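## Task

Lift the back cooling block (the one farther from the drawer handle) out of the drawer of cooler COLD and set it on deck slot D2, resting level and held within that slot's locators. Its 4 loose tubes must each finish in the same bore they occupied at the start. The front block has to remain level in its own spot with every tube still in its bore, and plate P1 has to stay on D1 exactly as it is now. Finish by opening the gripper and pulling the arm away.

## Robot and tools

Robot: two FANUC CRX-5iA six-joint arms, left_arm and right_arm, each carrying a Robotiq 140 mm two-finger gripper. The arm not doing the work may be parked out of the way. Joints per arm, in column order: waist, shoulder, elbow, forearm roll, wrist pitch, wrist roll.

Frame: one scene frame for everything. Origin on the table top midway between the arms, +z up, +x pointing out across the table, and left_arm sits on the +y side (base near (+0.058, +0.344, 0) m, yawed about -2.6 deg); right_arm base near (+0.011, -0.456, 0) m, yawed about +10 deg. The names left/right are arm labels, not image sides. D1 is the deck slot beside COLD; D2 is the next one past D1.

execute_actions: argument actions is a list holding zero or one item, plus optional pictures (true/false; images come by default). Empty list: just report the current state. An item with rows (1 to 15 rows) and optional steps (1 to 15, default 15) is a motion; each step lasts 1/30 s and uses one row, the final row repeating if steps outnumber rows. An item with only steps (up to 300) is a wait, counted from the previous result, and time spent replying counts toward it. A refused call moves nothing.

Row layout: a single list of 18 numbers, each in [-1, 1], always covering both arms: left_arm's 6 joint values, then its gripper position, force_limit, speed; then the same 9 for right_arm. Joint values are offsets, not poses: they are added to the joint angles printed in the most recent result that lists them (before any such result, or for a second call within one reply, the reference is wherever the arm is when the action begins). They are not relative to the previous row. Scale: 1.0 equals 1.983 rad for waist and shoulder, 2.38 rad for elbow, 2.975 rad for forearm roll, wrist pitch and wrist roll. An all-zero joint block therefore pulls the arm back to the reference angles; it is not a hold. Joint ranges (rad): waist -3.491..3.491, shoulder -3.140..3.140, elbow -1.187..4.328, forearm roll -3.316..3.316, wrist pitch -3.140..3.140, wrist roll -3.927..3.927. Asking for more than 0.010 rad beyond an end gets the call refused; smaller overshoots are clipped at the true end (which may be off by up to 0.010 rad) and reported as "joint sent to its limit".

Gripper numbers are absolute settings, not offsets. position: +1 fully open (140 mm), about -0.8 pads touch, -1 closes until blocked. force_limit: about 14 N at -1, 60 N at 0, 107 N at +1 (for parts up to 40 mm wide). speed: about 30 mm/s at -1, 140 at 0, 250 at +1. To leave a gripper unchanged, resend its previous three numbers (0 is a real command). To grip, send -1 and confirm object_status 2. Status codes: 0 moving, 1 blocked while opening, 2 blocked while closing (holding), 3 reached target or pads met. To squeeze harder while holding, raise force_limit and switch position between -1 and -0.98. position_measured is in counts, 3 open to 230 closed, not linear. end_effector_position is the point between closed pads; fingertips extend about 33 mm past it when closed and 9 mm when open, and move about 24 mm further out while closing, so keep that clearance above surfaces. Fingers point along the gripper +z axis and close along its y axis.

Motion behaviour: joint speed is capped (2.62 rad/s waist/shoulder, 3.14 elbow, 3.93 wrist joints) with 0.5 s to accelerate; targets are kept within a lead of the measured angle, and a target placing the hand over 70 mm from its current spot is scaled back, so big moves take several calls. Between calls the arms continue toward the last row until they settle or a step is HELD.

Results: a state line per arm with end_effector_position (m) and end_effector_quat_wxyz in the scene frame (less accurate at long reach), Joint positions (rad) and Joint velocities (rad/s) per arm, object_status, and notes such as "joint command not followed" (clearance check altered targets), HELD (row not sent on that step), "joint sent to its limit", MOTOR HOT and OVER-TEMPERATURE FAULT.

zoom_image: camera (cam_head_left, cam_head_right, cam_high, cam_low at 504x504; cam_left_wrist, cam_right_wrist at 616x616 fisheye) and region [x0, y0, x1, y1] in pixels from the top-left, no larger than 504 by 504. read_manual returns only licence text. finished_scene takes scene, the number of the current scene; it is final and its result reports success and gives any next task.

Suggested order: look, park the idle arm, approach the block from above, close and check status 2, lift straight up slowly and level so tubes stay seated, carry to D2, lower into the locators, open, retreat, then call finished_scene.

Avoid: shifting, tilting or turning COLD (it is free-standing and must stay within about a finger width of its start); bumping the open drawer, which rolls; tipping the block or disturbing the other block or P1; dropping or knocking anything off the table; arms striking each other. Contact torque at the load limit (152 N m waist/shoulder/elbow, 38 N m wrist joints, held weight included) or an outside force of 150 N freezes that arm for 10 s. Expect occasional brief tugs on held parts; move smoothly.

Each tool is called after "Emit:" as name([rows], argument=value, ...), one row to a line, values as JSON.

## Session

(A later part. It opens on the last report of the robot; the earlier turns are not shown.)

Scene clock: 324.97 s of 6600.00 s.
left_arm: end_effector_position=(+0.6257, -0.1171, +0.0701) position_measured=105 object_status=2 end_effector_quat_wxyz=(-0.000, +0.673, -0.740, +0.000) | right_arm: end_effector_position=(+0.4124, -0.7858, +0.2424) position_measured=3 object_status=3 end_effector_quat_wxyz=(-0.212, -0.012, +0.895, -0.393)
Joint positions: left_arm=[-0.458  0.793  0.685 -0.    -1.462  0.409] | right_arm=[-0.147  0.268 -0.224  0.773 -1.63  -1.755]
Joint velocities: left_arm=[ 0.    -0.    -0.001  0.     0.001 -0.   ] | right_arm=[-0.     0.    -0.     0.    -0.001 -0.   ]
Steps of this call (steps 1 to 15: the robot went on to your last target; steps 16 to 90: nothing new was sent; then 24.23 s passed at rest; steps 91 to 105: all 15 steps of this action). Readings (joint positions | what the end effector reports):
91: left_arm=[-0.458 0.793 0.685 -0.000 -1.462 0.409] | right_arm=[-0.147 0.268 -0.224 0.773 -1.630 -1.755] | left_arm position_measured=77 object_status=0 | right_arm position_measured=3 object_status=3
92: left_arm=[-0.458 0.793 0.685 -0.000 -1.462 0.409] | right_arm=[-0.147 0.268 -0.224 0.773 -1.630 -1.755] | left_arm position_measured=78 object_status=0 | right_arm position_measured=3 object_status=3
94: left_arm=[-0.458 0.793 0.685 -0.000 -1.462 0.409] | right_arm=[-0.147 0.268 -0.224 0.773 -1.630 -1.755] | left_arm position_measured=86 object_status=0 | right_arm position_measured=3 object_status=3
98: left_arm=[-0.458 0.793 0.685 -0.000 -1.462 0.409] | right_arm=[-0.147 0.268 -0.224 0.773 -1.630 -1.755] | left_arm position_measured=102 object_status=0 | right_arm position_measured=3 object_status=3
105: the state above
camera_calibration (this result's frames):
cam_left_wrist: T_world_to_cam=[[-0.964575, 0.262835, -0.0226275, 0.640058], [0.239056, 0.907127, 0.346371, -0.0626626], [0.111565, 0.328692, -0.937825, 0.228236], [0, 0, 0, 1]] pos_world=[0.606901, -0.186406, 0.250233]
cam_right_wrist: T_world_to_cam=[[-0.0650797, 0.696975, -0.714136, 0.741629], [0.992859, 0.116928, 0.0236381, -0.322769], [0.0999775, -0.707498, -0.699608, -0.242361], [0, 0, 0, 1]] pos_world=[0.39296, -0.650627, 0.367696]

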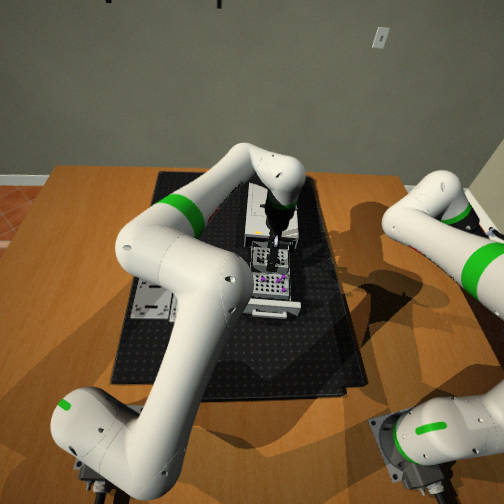

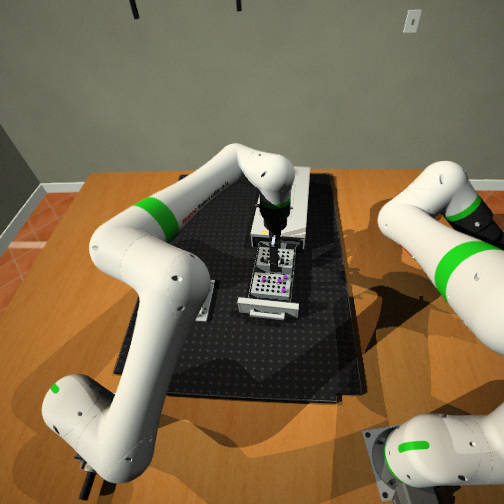

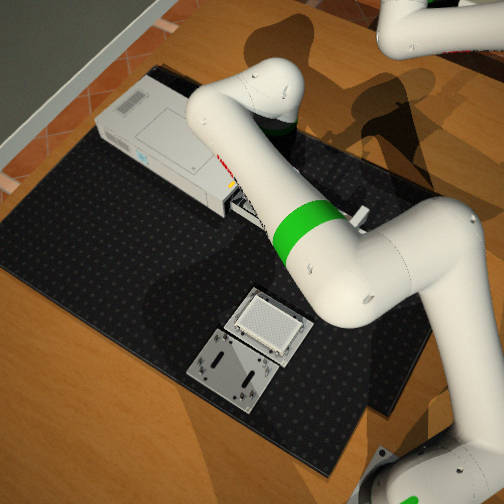

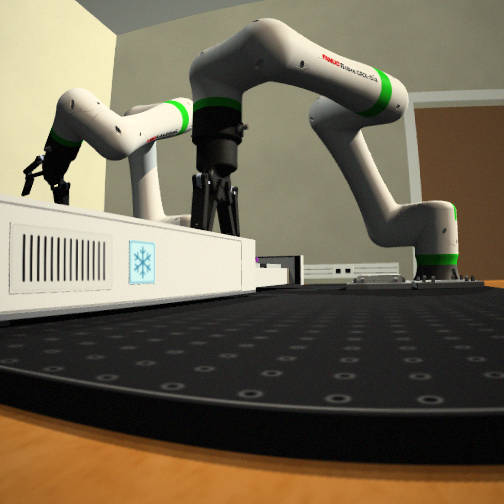

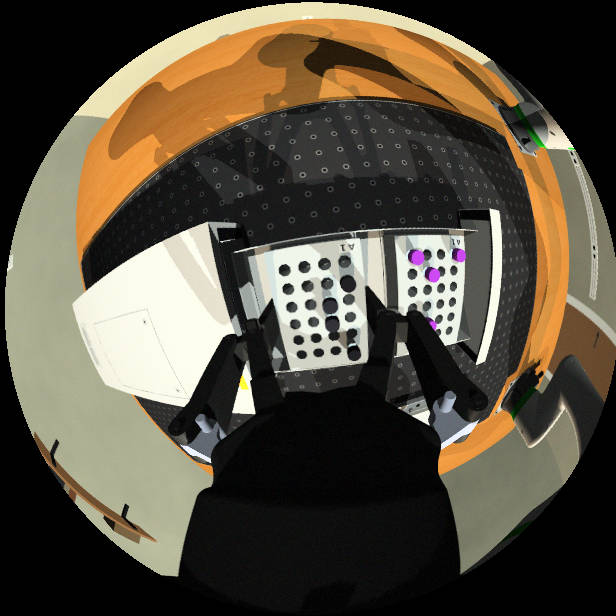

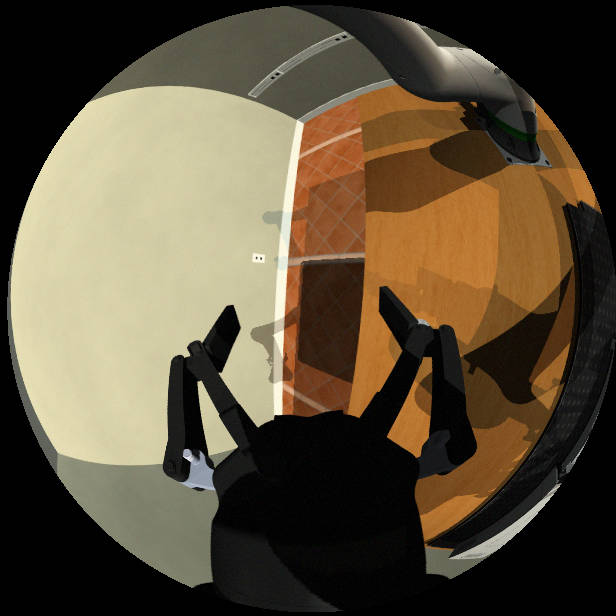

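Emit:
execute_actions([
  {"rows": [
[0,-0.00018,0.00078,0,-0.00074,0,-1,0.8,-0.6,0,0,0,0,0,0,1,0,0],
[0,-0.00066,0.00302,0,-0.00286,0,-1,0.8,-0.6,0,0,0,0,0,0,1,0,0],
[0,-0.00135,0.00654,0,-0.00613,0,-1,0.8,-0.6,0,0,0,0,0,0,1,0,0],
[0,-0.00214,0.0112,0,-0.01039,0,-1,0.8,-0.6,0,0,0,0,0,0,1,0,0],
[0,-0.00294,0.01688,0,-0.01546,0,-1,0.8,-0.6,0,0,0,0,0,0,1,0,0],
[0,-0.00362,0.0234,0,-0.02113,0,-1,0.8,-0.6,0,0,0,0,0,0,1,0,0],
[0,-0.00411,0.03061,0,-0.02723,0,-1,0.8,-0.6,0,0,0,0,0,0,1,0,0],
[0,-0.00436,0.03833,0,-0.03357,0,-1,0.8,-0.6,0,0,0,0,0,0,1,0,0],
[0,-0.00434,0.04626,0,-0.0399,0,-1,0.8,-0.6,0,0,0,0,0,0,1,0,0],
[0,-0.00407,0.05411,0,-0.046,0,-1,0.8,-0.6,0,0,0,0,0,0,1,0,0],
[0,-0.0036,0.06154,0,-0.05164,0,-1,0.8,-0.6,0,0,0,0,0,0,1,0,0],
[0,-0.00303,0.0681,0,-0.0565,0,-1,0.8,-0.6,0,0,0,0,0,0,1,0,0],
[0,-0.00247,0.07335,0,-0.06033,0,-1,0.8,-0.6,0,0,0,0,0,0,1,0,0],
[0,-0.00206,0.07684,0,-0.06284,0,-1,0.8,-0.6,0,0,0,0,0,0,1,0,0],
[0,-0.0019,0.07808,0,-0.06373,0,-1,0.8,-0.6,0,0,0,0,0,0,1,0,0]
], "steps": 15},
], pictures=false)

Emit:
execute_actions([
  {"steps": 12},
])

Scene clock: 371.57 s of 6600.00 s.
left_arm: end_effector_position=(+0.6259, -0.1173, +0.1389) position_measured=106 object_status=2 end_effector_quat_wxyz=(-0.000, +0.673, -0.740, +0.001) | right_arm: end_effector_position=(+0.4124, -0.7858, +0.2424) position_measured=3 object_status=3 end_effector_quat_wxyz=(-0.212, -0.012, +0.895, -0.393)
Joint positions: left_arm=[-0.458  0.786  0.833 -0.    -1.617  0.409] | right_arm=[-0.147  0.268 -0.224  0.773 -1.63  -1.755]
Joint velocities: left_arm=[ 0.     0.027  0.445  0.    -0.416  0.   ] | right_arm=[-0.     0.    -0.     0.001  0.001 -0.   ]
Steps of this call (steps 1 to 15: the robot went on to your last target; steps 16 to 90: nothing new was sent; then 43.10 s passed at rest; steps 91 to 105: all 15 steps of this action). Readings (joint positions | what the end effector reports):
91: left_arm=[-0.458 0.793 0.685 -0.000 -1.462 0.409] | right_arm=[-0.147 0.268 -0.224 0.773 -1.630 -1.755] | left_arm position_measured=105 object_status=2 | right_arm position_measured=3 object_status=3
92: left_arm=[-0.458 0.793 0.686 -0.000 -1.463 0.409] | right_arm=[-0.147 0.268 -0.224 0.773 -1.630 -1.755] | left_arm position_measured=105 object_status=2 | right_arm position_measured=3 object_status=3
94: left_arm=[-0.458 0.792 0.691 -0.000 -1.469 0.409] | right_arm=[-0.147 0.268 -0.224 0.773 -1.630 -1.755] | left_arm position_measured=106 object_status=2 | right_arm position_measured=3 object_status=3
98: left_arm=[-0.458 0.787 0.725 -0.000 -1.507 0.409] | right_arm=[-0.147 0.268 -0.224 0.773 -1.630 -1.755] | left_arm position_measured=106 object_status=2 | right_arm position_measured=3 object_status=3
105: the state above

Scene clock: 371.97 s of 6600.00 s.
left_arm: end_effector_position=(+0.6257, -0.1171, +0.1526) position_measured=106 object_status=2 end_effector_quat_wxyz=(-0.000, +0.673, -0.740, +0.000) | right_arm: end_effector_position=(+0.4124, -0.7858, +0.2424) position_measured=3 object_status=3 end_effector_quat_wxyz=(-0.212, -0.012, +0.895, -0.393)
Joint positions: left_arm=[-0.458  0.789  0.871 -0.    -1.652  0.409] | right_arm=[-0.147  0.268 -0.224  0.773 -1.63  -1.755]
Joint velocities: left_arm=[-0.    -0.002  0.    -0.     0.    -0.   ] | right_arm=[ 0.    -0.001 -0.001 -0.     0.001  0.001]
Steps of this call (steps 1 to 12: the robot went on to your last target). Readings (joint positions | what the end effector reports):
1: left_arm=[-0.458 0.787 0.847 -0.000 -1.630 0.409] | right_arm=[-0.147 0.268 -0.224 0.773 -1.630 -1.755] | left_arm position_measured=106 object_status=2 | right_arm position_measured=3 object_status=3
2: left_arm=[-0.458 0.788 0.858 -0.000 -1.640 0.409] | right_arm=[-0.147 0.268 -0.224 0.773 -1.630 -1.755] | left_arm position_measured=106 object_status=2 | right_arm position_measured=3 object_status=3
4: left_arm=[-0.458 0.788 0.868 -0.000 -1.649 0.409] | right_arm=[-0.147 0.268 -0.224 0.773 -1.630 -1.755] | left_arm position_measured=106 object_status=2 | right_arm position_measured=3 object_status=3
8: left_arm=[-0.458 0.789 0.871 -0.000 -1.652 0.409] | right_arm=[-0.147 0.268 -0.224 0.773 -1.630 -1.755] | left_arm position_measured=106 object_status=2 | right_arm position_measured=3 object_status=3
12: the state above
camera_calibration (this result's frames):
cam_left_wrist: T_world_to_cam=[[-0.964597, 0.262764, -0.0225362, 0.641864], [0.239018, 0.907131, 0.346386, -0.0911998], [0.111461, 0.328736, -0.937821, 0.305604], [0, 0, 0, 1]] pos_world=[0.606875, -0.186392, 0.332658]
cam_right_wrist: T_world_to_cam=[[-0.0650802, 0.696975, -0.714136, 0.741629], [0.992859, 0.116928, 0.0236377, -0.322769], [0.0999774, -0.707498, -0.699608, -0.242361], [0, 0, 0, 1]] pos_world=[0.39296, -0.650626, 0.367696]

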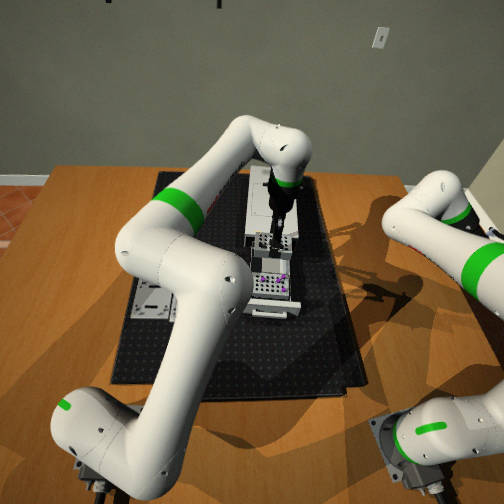

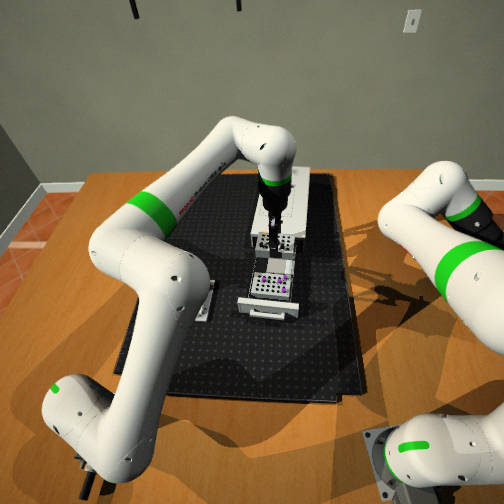

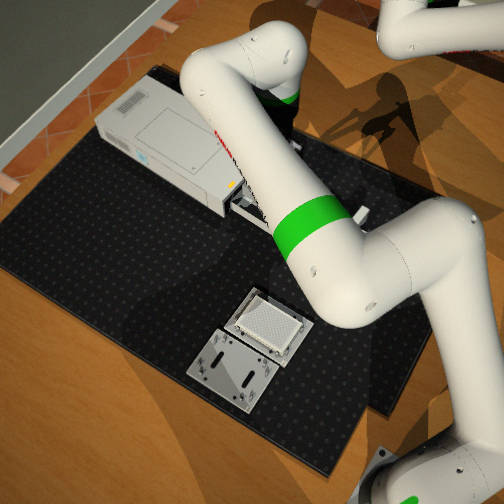

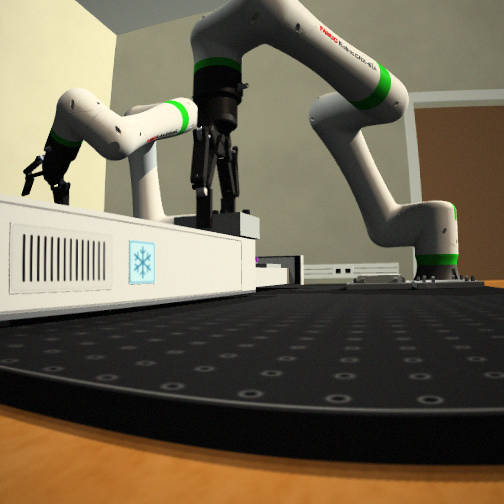

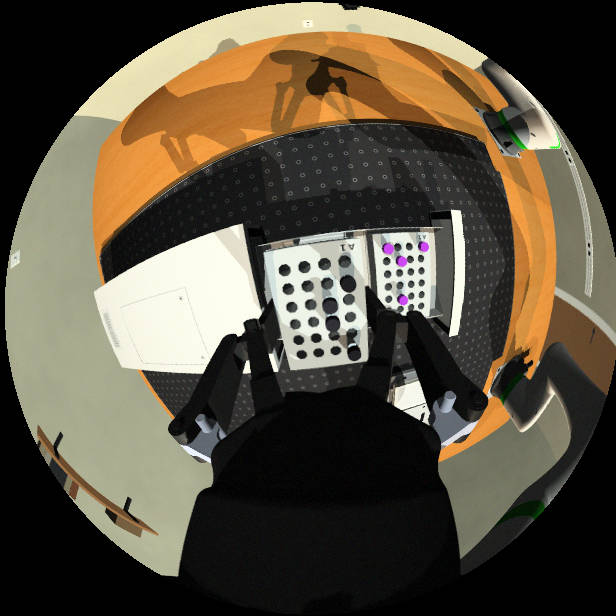

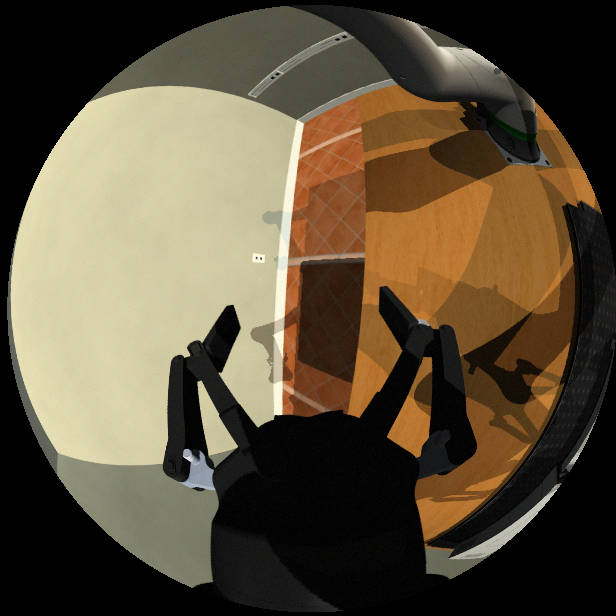

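Emit:
execute_actions([
  {"rows": [
[0.177007,-0.197541,-0.250592,0,0.068802,-0.370254,-1,0.8,-0.6,0,0,0,0,0,0,1,0,0],
[0.177007,-0.197541,-0.250592,0,0.068802,-0.370254,-1,0.8,-0.6,0,0,0,0,0,0,1,0,0],
[0.177007,-0.197541,-0.250592,0,0.068802,-0.370254,-1,0.8,-0.6,0,0,0,0,0,0,1,0,0],
[0.177007,-0.197541,-0.250592,0,0.068802,-0.370254,-1,0.8,-0.6,0,0,0,0,0,0,1,0,0],
[0.177007,-0.197541,-0.250592,0,0.068802,-0.370254,-1,0.8,-0.6,0,0,0,0,0,0,1,0,0],
[0.177007,-0.197541,-0.250592,0,0.068802,-0.370254,-1,0.8,-0.6,0,0,0,0,0,0,1,0,0],
[0.177007,-0.197541,-0.250592,0,0.068802,-0.370254,-1,0.8,-0.6,0,0,0,0,0,0,1,0,0],
[0.177007,-0.197541,-0.250592,0,0.068802,-0.370254,-1,0.8,-0.6,0,0,0,0,0,0,1,0,0],
[0.177007,-0.197541,-0.250592,0,0.068802,-0.370254,-1,0.8,-0.6,0,0,0,0,0,0,1,0,0],
[0.177007,-0.197541,-0.250592,0,0.068802,-0.370254,-1,0.8,-0.6,0,0,0,0,0,0,1,0,0],
[0.230109,-0.256803,-0.32577,0,0.089443,-0.48133,-1,0.8,-0.6,0,0,0,0,0,0,1,0,0],
[0.230109,-0.256803,-0.32577,0,0.089443,-0.48133,-1,0.8,-0.6,0,0,0,0,0,0,1,0,0],
[0.230109,-0.256803,-0.32577,0,0.089443,-0.48133,-1,0.8,-0.6,0,0,0,0,0,0,1,0,0],
[0.230109,-0.256803,-0.32577,0,0.089443,-0.48133,-1,0.8,-0.6,0,0,0,0,0,0,1,0,0],
[0.354014,-0.395081,-0.501184,0,0.137604,-0.740507,-1,0.8,-0.6,0,0,0,0,0,0,1,0,0]
], "steps": 15},
], pictures=false)

Emit:
execute_actions([
  {"steps": 45},
])

Scene clock: 424.43 s of 6600.00 s.
left_arm: end_effector_position=(+0.6404, +0.0068, +0.1598) position_measured=106 object_status=2 end_effector_quat_wxyz=(+0.001, -0.526, +0.851, -0.000) | right_arm: end_effector_position=(+0.4124, -0.7858, +0.2424) position_measured=3 object_status=3 end_effector_quat_wxyz=(-0.212, -0.012, +0.895, -0.393)
Joint positions: left_arm=[-0.285  0.596  0.577 -0.    -1.551 -0.133] | right_arm=[-0.147  0.268 -0.224  0.773 -1.63  -1.755]
Joint velocities: left_arm=[ 0.464 -0.52  -0.79  -0.     0.27  -1.439] | right_arm=[ 0.001 -0.     0.001  0.001  0.    -0.   ]
Steps of this call (steps 1 to 30: the robot went on to your last target; steps 31 to 90: nothing new was sent; then 48.97 s passed at rest; steps 91 to 105: all 15 steps of this action). Readings (joint positions | what the end effector reports):
91: left_arm=[-0.458 0.789 0.871 -0.000 -1.652 0.409] | right_arm=[-0.147 0.268 -0.224 0.773 -1.630 -1.755] | left_arm position_measured=106 object_status=2 | right_arm position_measured=3 object_status=3
92: left_arm=[-0.457 0.788 0.870 -0.000 -1.652 0.406] | right_arm=[-0.147 0.268 -0.224 0.773 -1.630 -1.755] | left_arm position_measured=106 object_status=2 | right_arm position_measured=3 object_status=3
94: left_arm=[-0.447 0.776 0.853 -0.000 -1.646 0.374] | right_arm=[-0.147 0.268 -0.224 0.773 -1.630 -1.755] | left_arm position_measured=106 object_status=2 | right_arm position_measured=3 object_status=3
98: left_arm=[-0.395 0.718 0.764 -0.000 -1.615 0.211] | right_arm=[-0.147 0.268 -0.224 0.773 -1.630 -1.755] | left_arm position_measured=106 object_status=2 | right_arm position_measured=3 object_status=3
105: the state above

Scene clock: 425.93 s of 6600.00 s.
left_arm: end_effector_position=(+0.4851, +0.2975, +0.1002) position_measured=106 object_status=2 end_effector_quat_wxyz=(+0.001, +0.012, +1.000, +0.000) | right_arm: end_effector_position=(+0.4124, -0.7858, +0.2424) position_measured=3 object_status=3 end_effector_quat_wxyz=(-0.212, -0.012, +0.895, -0.393)
Joint positions: left_arm=[ 0.244  0.005 -0.322 -0.    -1.242 -1.794] | right_arm=[-0.147  0.268 -0.224  0.773 -1.63  -1.755]
Joint velocities: left_arm=[ 0.    -0.     0.     0.     0.001 -0.001] | right_arm=[ 0.    -0.001 -0.002 -0.001  0.     0.002]
Steps of this call (steps 1 to 45: the robot went on to your last target). Readings (joint positions | what the end effector reports):
1: left_arm=[-0.269 0.578 0.549 -0.000 -1.541 -0.180] | right_arm=[-0.147 0.268 -0.224 0.773 -1.630 -1.755] | left_arm position_measured=106 object_status=2 | right_arm position_measured=3 object_status=3
2: left_arm=[-0.251 0.558 0.519 -0.000 -1.531 -0.222] | right_arm=[-0.147 0.268 -0.224 0.773 -1.630 -1.755] | left_arm position_measured=106 object_status=2 | right_arm position_measured=3 object_status=3
4: left_arm=[-0.216 0.518 0.459 -0.000 -1.511 -0.303] | right_arm=[-0.147 0.268 -0.224 0.773 -1.630 -1.755] | left_arm position_measured=106 object_status=2 | right_arm position_measured=3 object_status=3
8: left_arm=[-0.149 0.444 0.346 -0.000 -1.472 -0.478] | right_arm=[-0.147 0.268 -0.224 0.773 -1.630 -1.755] | left_arm position_measured=106 object_status=2 | right_arm position_measured=3 object_status=3
45: the state above
camera_calibration (this result's frames):
cam_left_wrist: T_world_to_cam=[[0.194908, 0.980605, -0.020601, -0.380145], [0.921196, -0.175807, 0.347117, -0.424357], [0.336763, -0.0866334, -0.937596, 0.15014], [0, 0, 0, 1]] pos_world=[0.414448, 0.311174, 0.28024]
cam_right_wrist: T_world_to_cam=[[-0.0650801, 0.696975, -0.714136, 0.741629], [0.992859, 0.116928, 0.0236377, -0.322769], [0.0999773, -0.707498, -0.699608, -0.242361], [0, 0, 0, 1]] pos_world=[0.39296, -0.650627, 0.367696]

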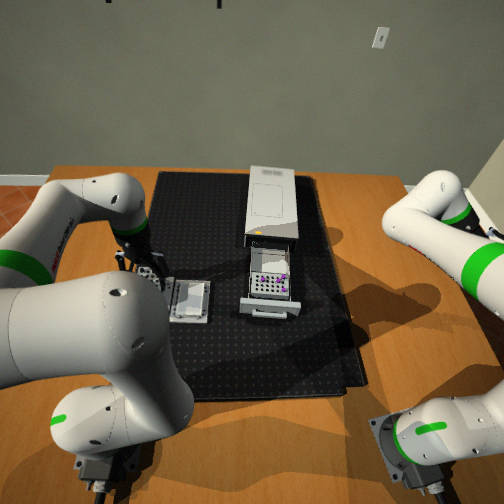

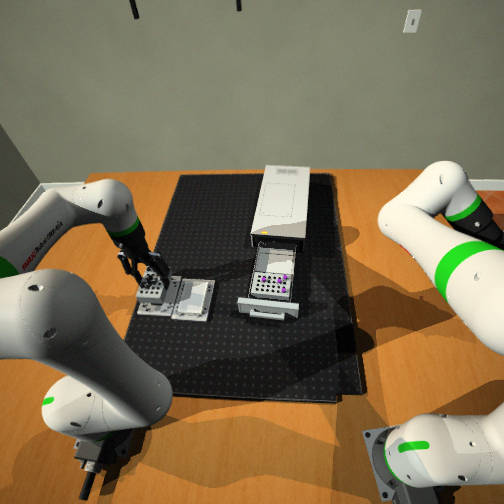

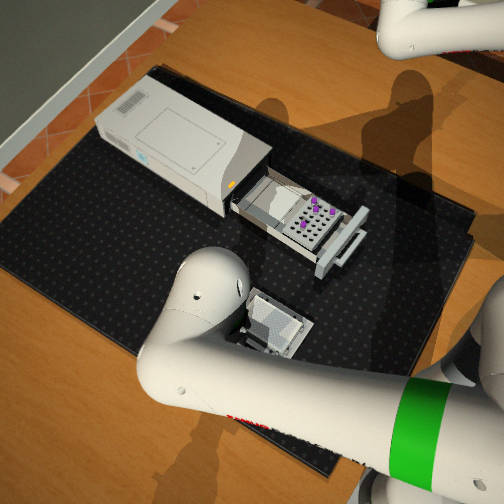

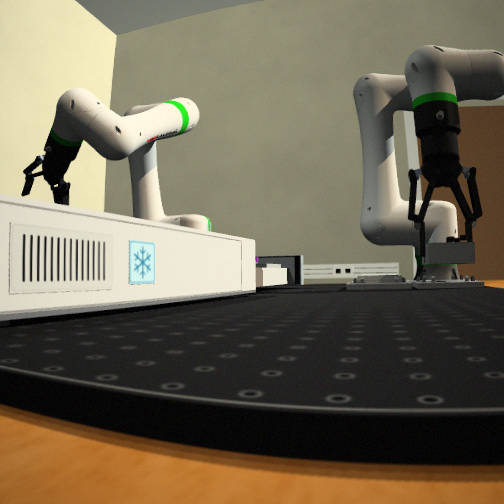

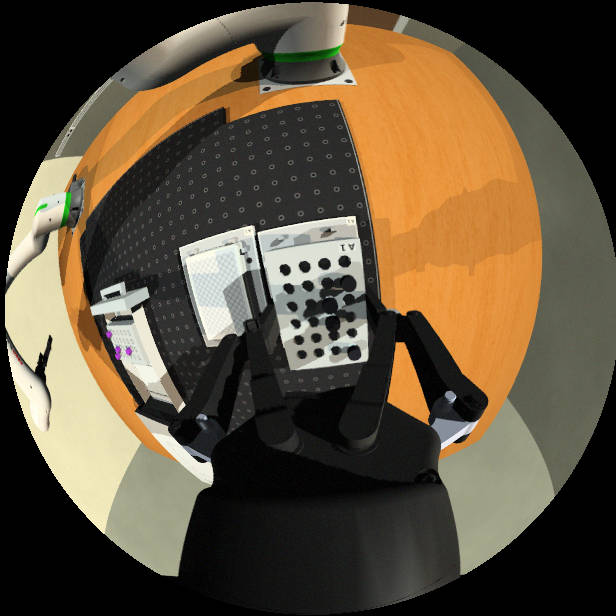

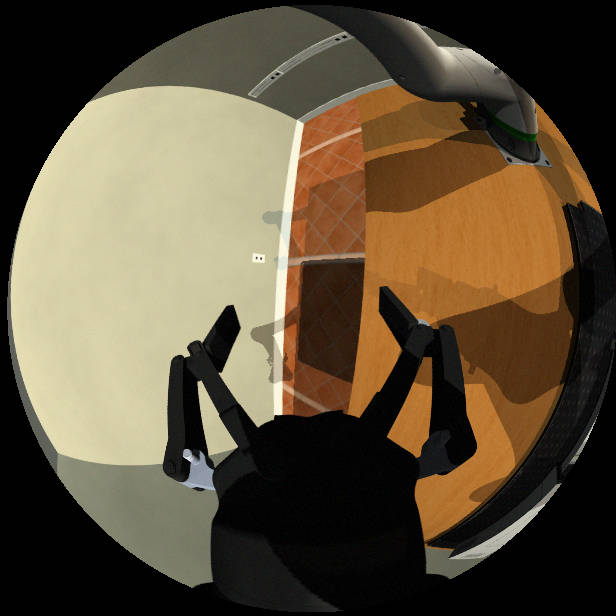

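Emit:
zoom_image(camera="cam_left_wrist", region=[245, 195, 375, 295])

Emit:
zoom_image(camera="cam_low", region=[400, 210, 500, 300])

Emit:
zoom_image(camera="cam_head_right", region=[115, 250, 225, 330])

Region (245, 195, 375, 295) of cam_left_wrist's 616x616 image, scaled by 3.877, with more detail than that image has; it fills the top 388 rows of this view, and the rest is white.

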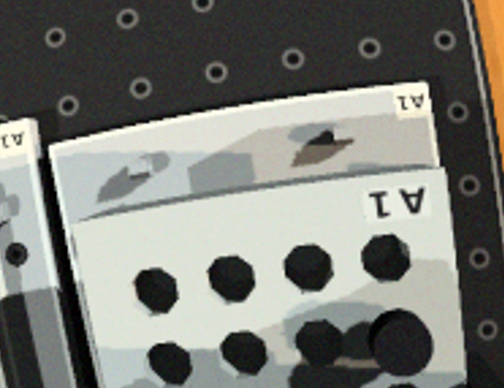

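Region (400, 210, 500, 300) of cam_low's 504x504 image, scaled by 5.040, with more detail than that image has; it fills the top 454 rows of this view, and the rest is white.

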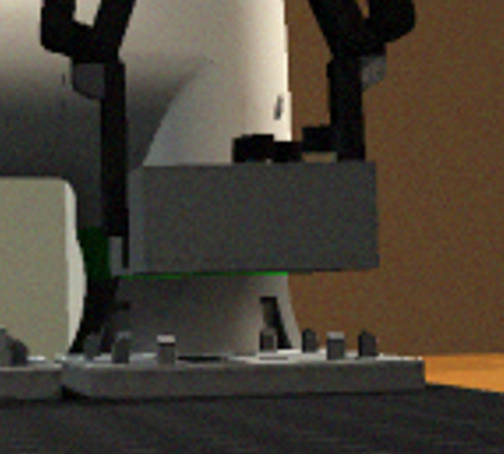

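Region (115, 250, 225, 330) of cam_head_right's 504x504 image, scaled by 4.582, with more detail than that image has; it fills the top 367 rows of this view, and the rest is white.

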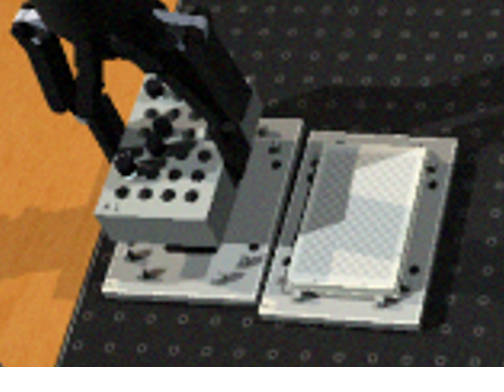

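Emit:
zoom_image(camera="cam_left_wrist", region=[250, 215, 310, 265])

Emit:
zoom_image(camera="cam_left_wrist", region=[305, 205, 365, 255])

Emit:
zoom_image(camera="cam_left_wrist", region=[170, 215, 290, 355])

Region (250, 215, 310, 265) of cam_left_wrist's 616x616 image, scaled by 8.400, with more detail than that image has.

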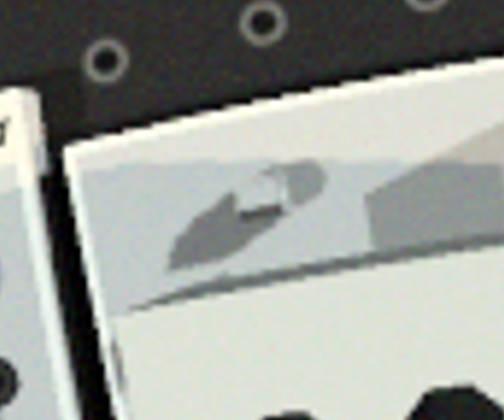

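Region (305, 205, 365, 255) of cam_left_wrist's 616x616 image, scaled by 8.400, with more detail than that image has.

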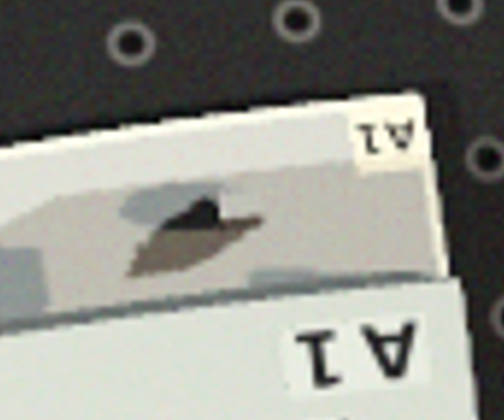

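Region (170, 215, 290, 355) of cam_left_wrist's 616x616 image, scaled by 3.600, with more detail than that image has; it fills the left 432 columns of this view, and the rest is white.

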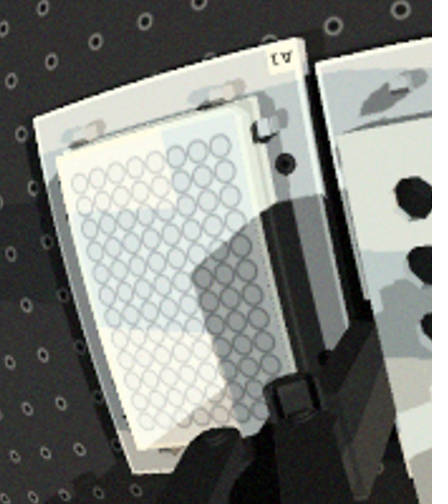

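Emit:
execute_actions([
  {"rows": [[-0.00192,-0.001962,-0.020368,0,0.014987,0.006994,-1,0.8,-0.6,0,0,0,0,0,0,1,0,0]], "steps": 12},
])

Emit:
zoom_image(camera="cam_left_wrist", region=[245, 195, 375, 295])

Emit:
zoom_image(camera="cam_low", region=[405, 235, 495, 300])

Emit:
zoom_image(camera="cam_head_right", region=[125, 260, 195, 325])

Scene clock: 505.43 s of 6600.00 s.
left_arm: end_effector_position=(+0.4770, +0.2943, +0.0823) position_measured=106 object_status=2 end_effector_quat_wxyz=(+0.001, +0.004, +1.000, +0.000) | right_arm: end_effector_position=(+0.4124, -0.7858, +0.2424) position_measured=3 object_status=3 end_effector_quat_wxyz=(-0.212, -0.012, +0.895, -0.393)
Joint positions: left_arm=[ 0.24   0.001 -0.37  -0.    -1.198 -1.773] | right_arm=[-0.147  0.268 -0.224  0.773 -1.63  -1.755]
Joint velocities: left_arm=[-0.    -0.    -0.003 -0.     0.002  0.001] | right_arm=[-0.    -0.001 -0.002  0.     0.001  0.001]
Steps of this call (steps 1 to 15: the robot went on to your last target; steps 16 to 90: nothing new was sent; then 76.10 s passed at rest; steps 91 to 102: all 12 steps of this action). Readings (joint positions | what the end effector reports):
91: left_arm=[0.244 0.005 -0.322 -0.000 -1.242 -1.794] | right_arm=[-0.147 0.268 -0.224 0.773 -1.630 -1.755] | left_arm position_measured=106 object_status=2 | right_arm position_measured=3 object_status=3
92: left_arm=[0.244 0.005 -0.325 -0.000 -1.240 -1.793] | right_arm=[-0.147 0.268 -0.224 0.773 -1.630 -1.755] | left_arm position_measured=106 object_status=2 | right_arm position_measured=3 object_status=3
94: left_arm=[0.242 0.003 -0.347 -0.000 -1.219 -1.783] | right_arm=[-0.147 0.268 -0.224 0.773 -1.630 -1.755] | left_arm position_measured=106 object_status=2 | right_arm position_measured=3 object_status=3
98: left_arm=[0.240 0.001 -0.369 -0.000 -1.199 -1.773] | right_arm=[-0.147 0.268 -0.224 0.773 -1.630 -1.755] | left_arm position_measured=106 object_status=2 | right_arm position_measured=3 object_status=3
102: the state above
camera_calibration (this result's frames):
cam_left_wrist: T_world_to_cam=[[0.178164, 0.98378, -0.0208299, -0.368646], [0.924016, -0.159987, 0.347272, -0.417253], [0.338307, -0.0811185, -0.937533, 0.133429], [0, 0, 0, 1]] pos_world=[0.406088, 0.306735, 0.262316]
cam_right_wrist: T_world_to_cam=[[-0.06508, 0.696975, -0.714136, 0.741629], [0.992859, 0.116928, 0.0236376, -0.322769], [0.0999771, -0.707498, -0.699608, -0.242361], [0, 0, 0, 1]] pos_world=[0.39296, -0.650627, 0.367696]

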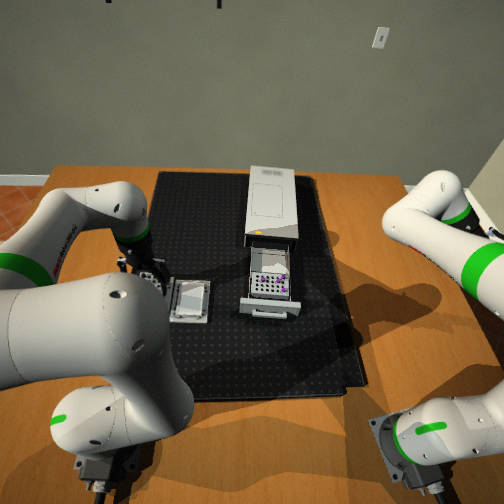

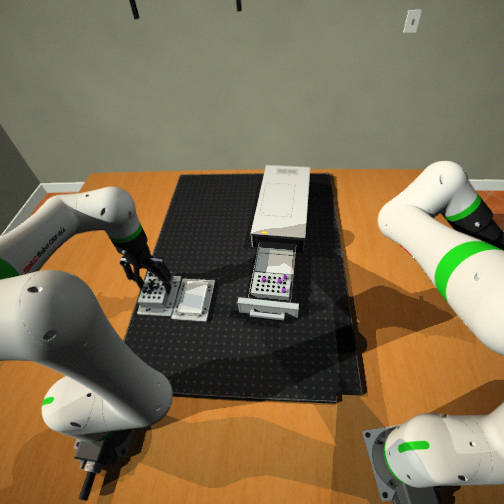

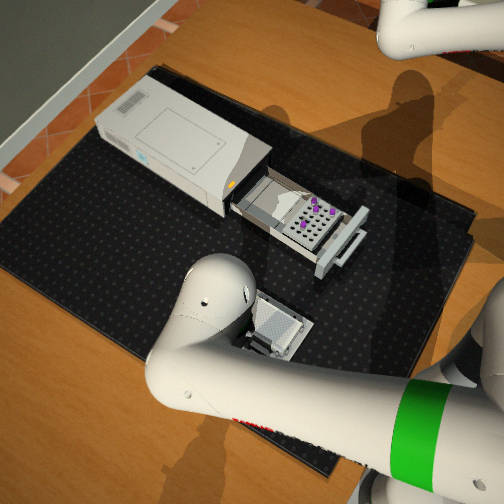

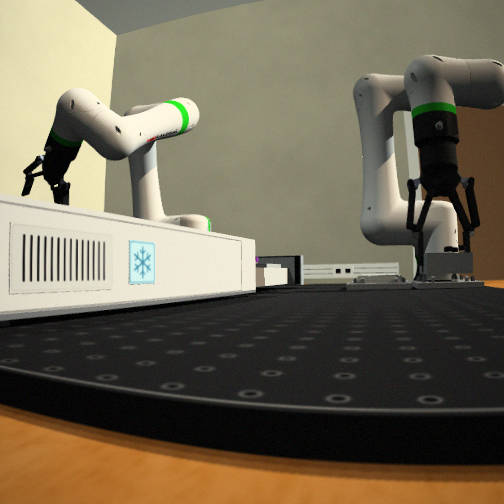

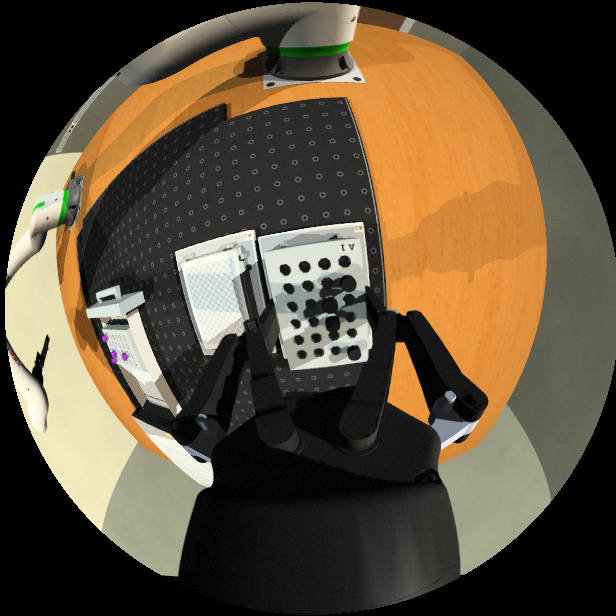

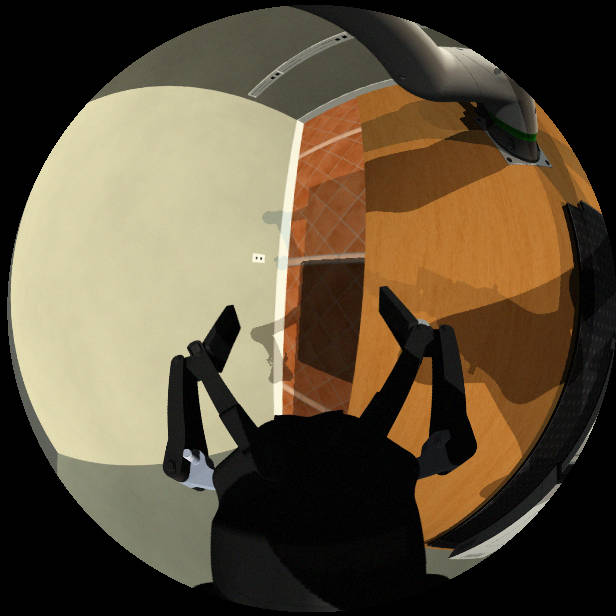

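Region (245, 195, 375, 295) of cam_left_wrist's 616x616 image, scaled by 3.877, with more detail than that image has; it fills the top 388 rows of this view, and the rest is white.

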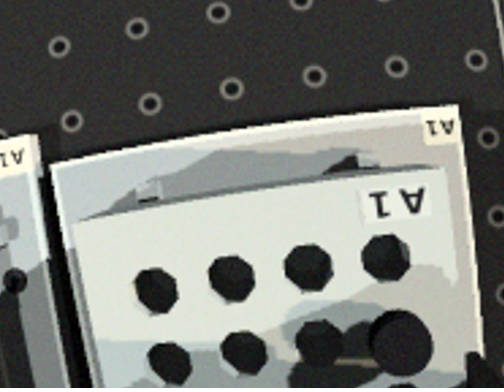

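Region (405, 235, 495, 300) of cam_low's 504x504 image, scaled by 5.600, with more detail than that image has.

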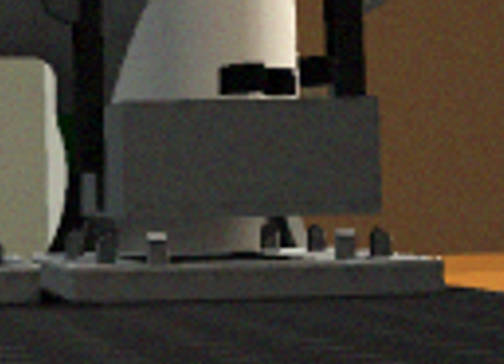

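Region (125, 260, 195, 325) of cam_head_right's 504x504 image, scaled by 7.200, with more detail than that image has; it fills the top 468 rows of this view, and the rest is white.

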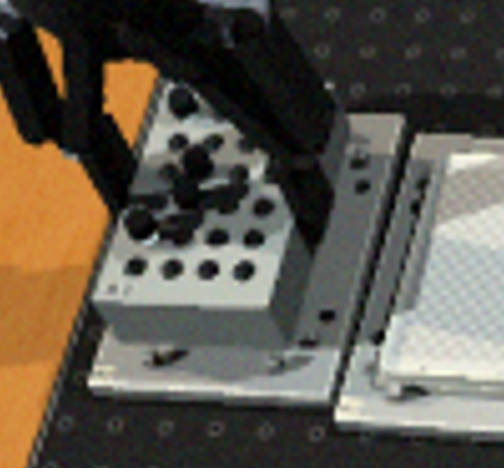

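Emit:
zoom_image(camera="cam_left_wrist", region=[250, 225, 310, 265])

Emit:
zoom_image(camera="cam_left_wrist", region=[315, 213, 375, 253])

Emit:
zoom_image(camera="cam_low", region=[410, 262, 450, 292])

Emit:
zoom_image(camera="cam_low", region=[448, 262, 488, 292])

Region (250, 225, 310, 265) of cam_left_wrist's 616x616 image, scaled by 8.400, with more detail than that image has.

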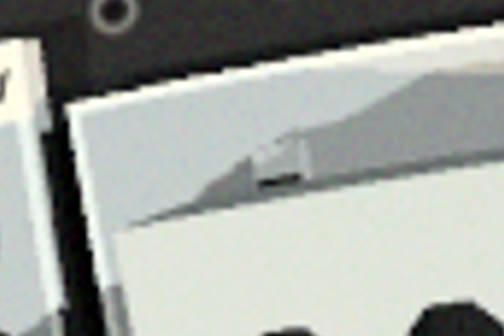

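Region (315, 213, 375, 253) of cam_left_wrist's 616x616 image, scaled by 8.400, with more detail than that image has.

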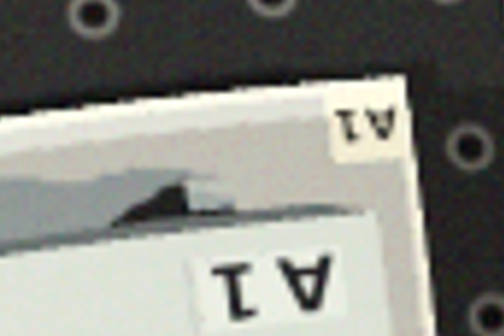

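Region (410, 262, 450, 292) of cam_low's 504x504 image, scaled by 12.600, with more detail than that image has; it fills the top 378 rows of this view, and the rest is white.

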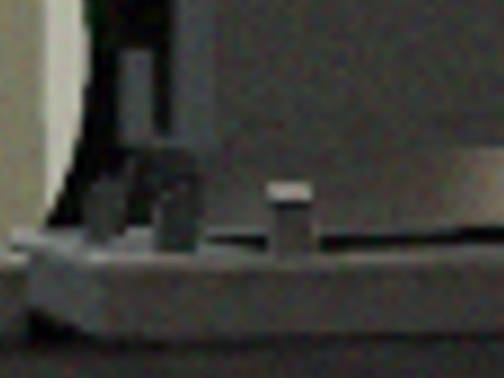

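Region (448, 262, 488, 292) of cam_low's 504x504 image, scaled by 12.600, with more detail than that image has; it fills the top 378 rows of this view, and the rest is white.

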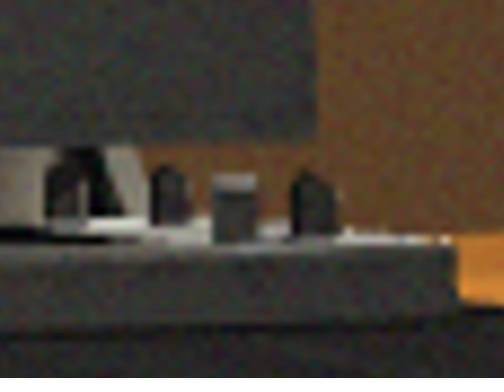

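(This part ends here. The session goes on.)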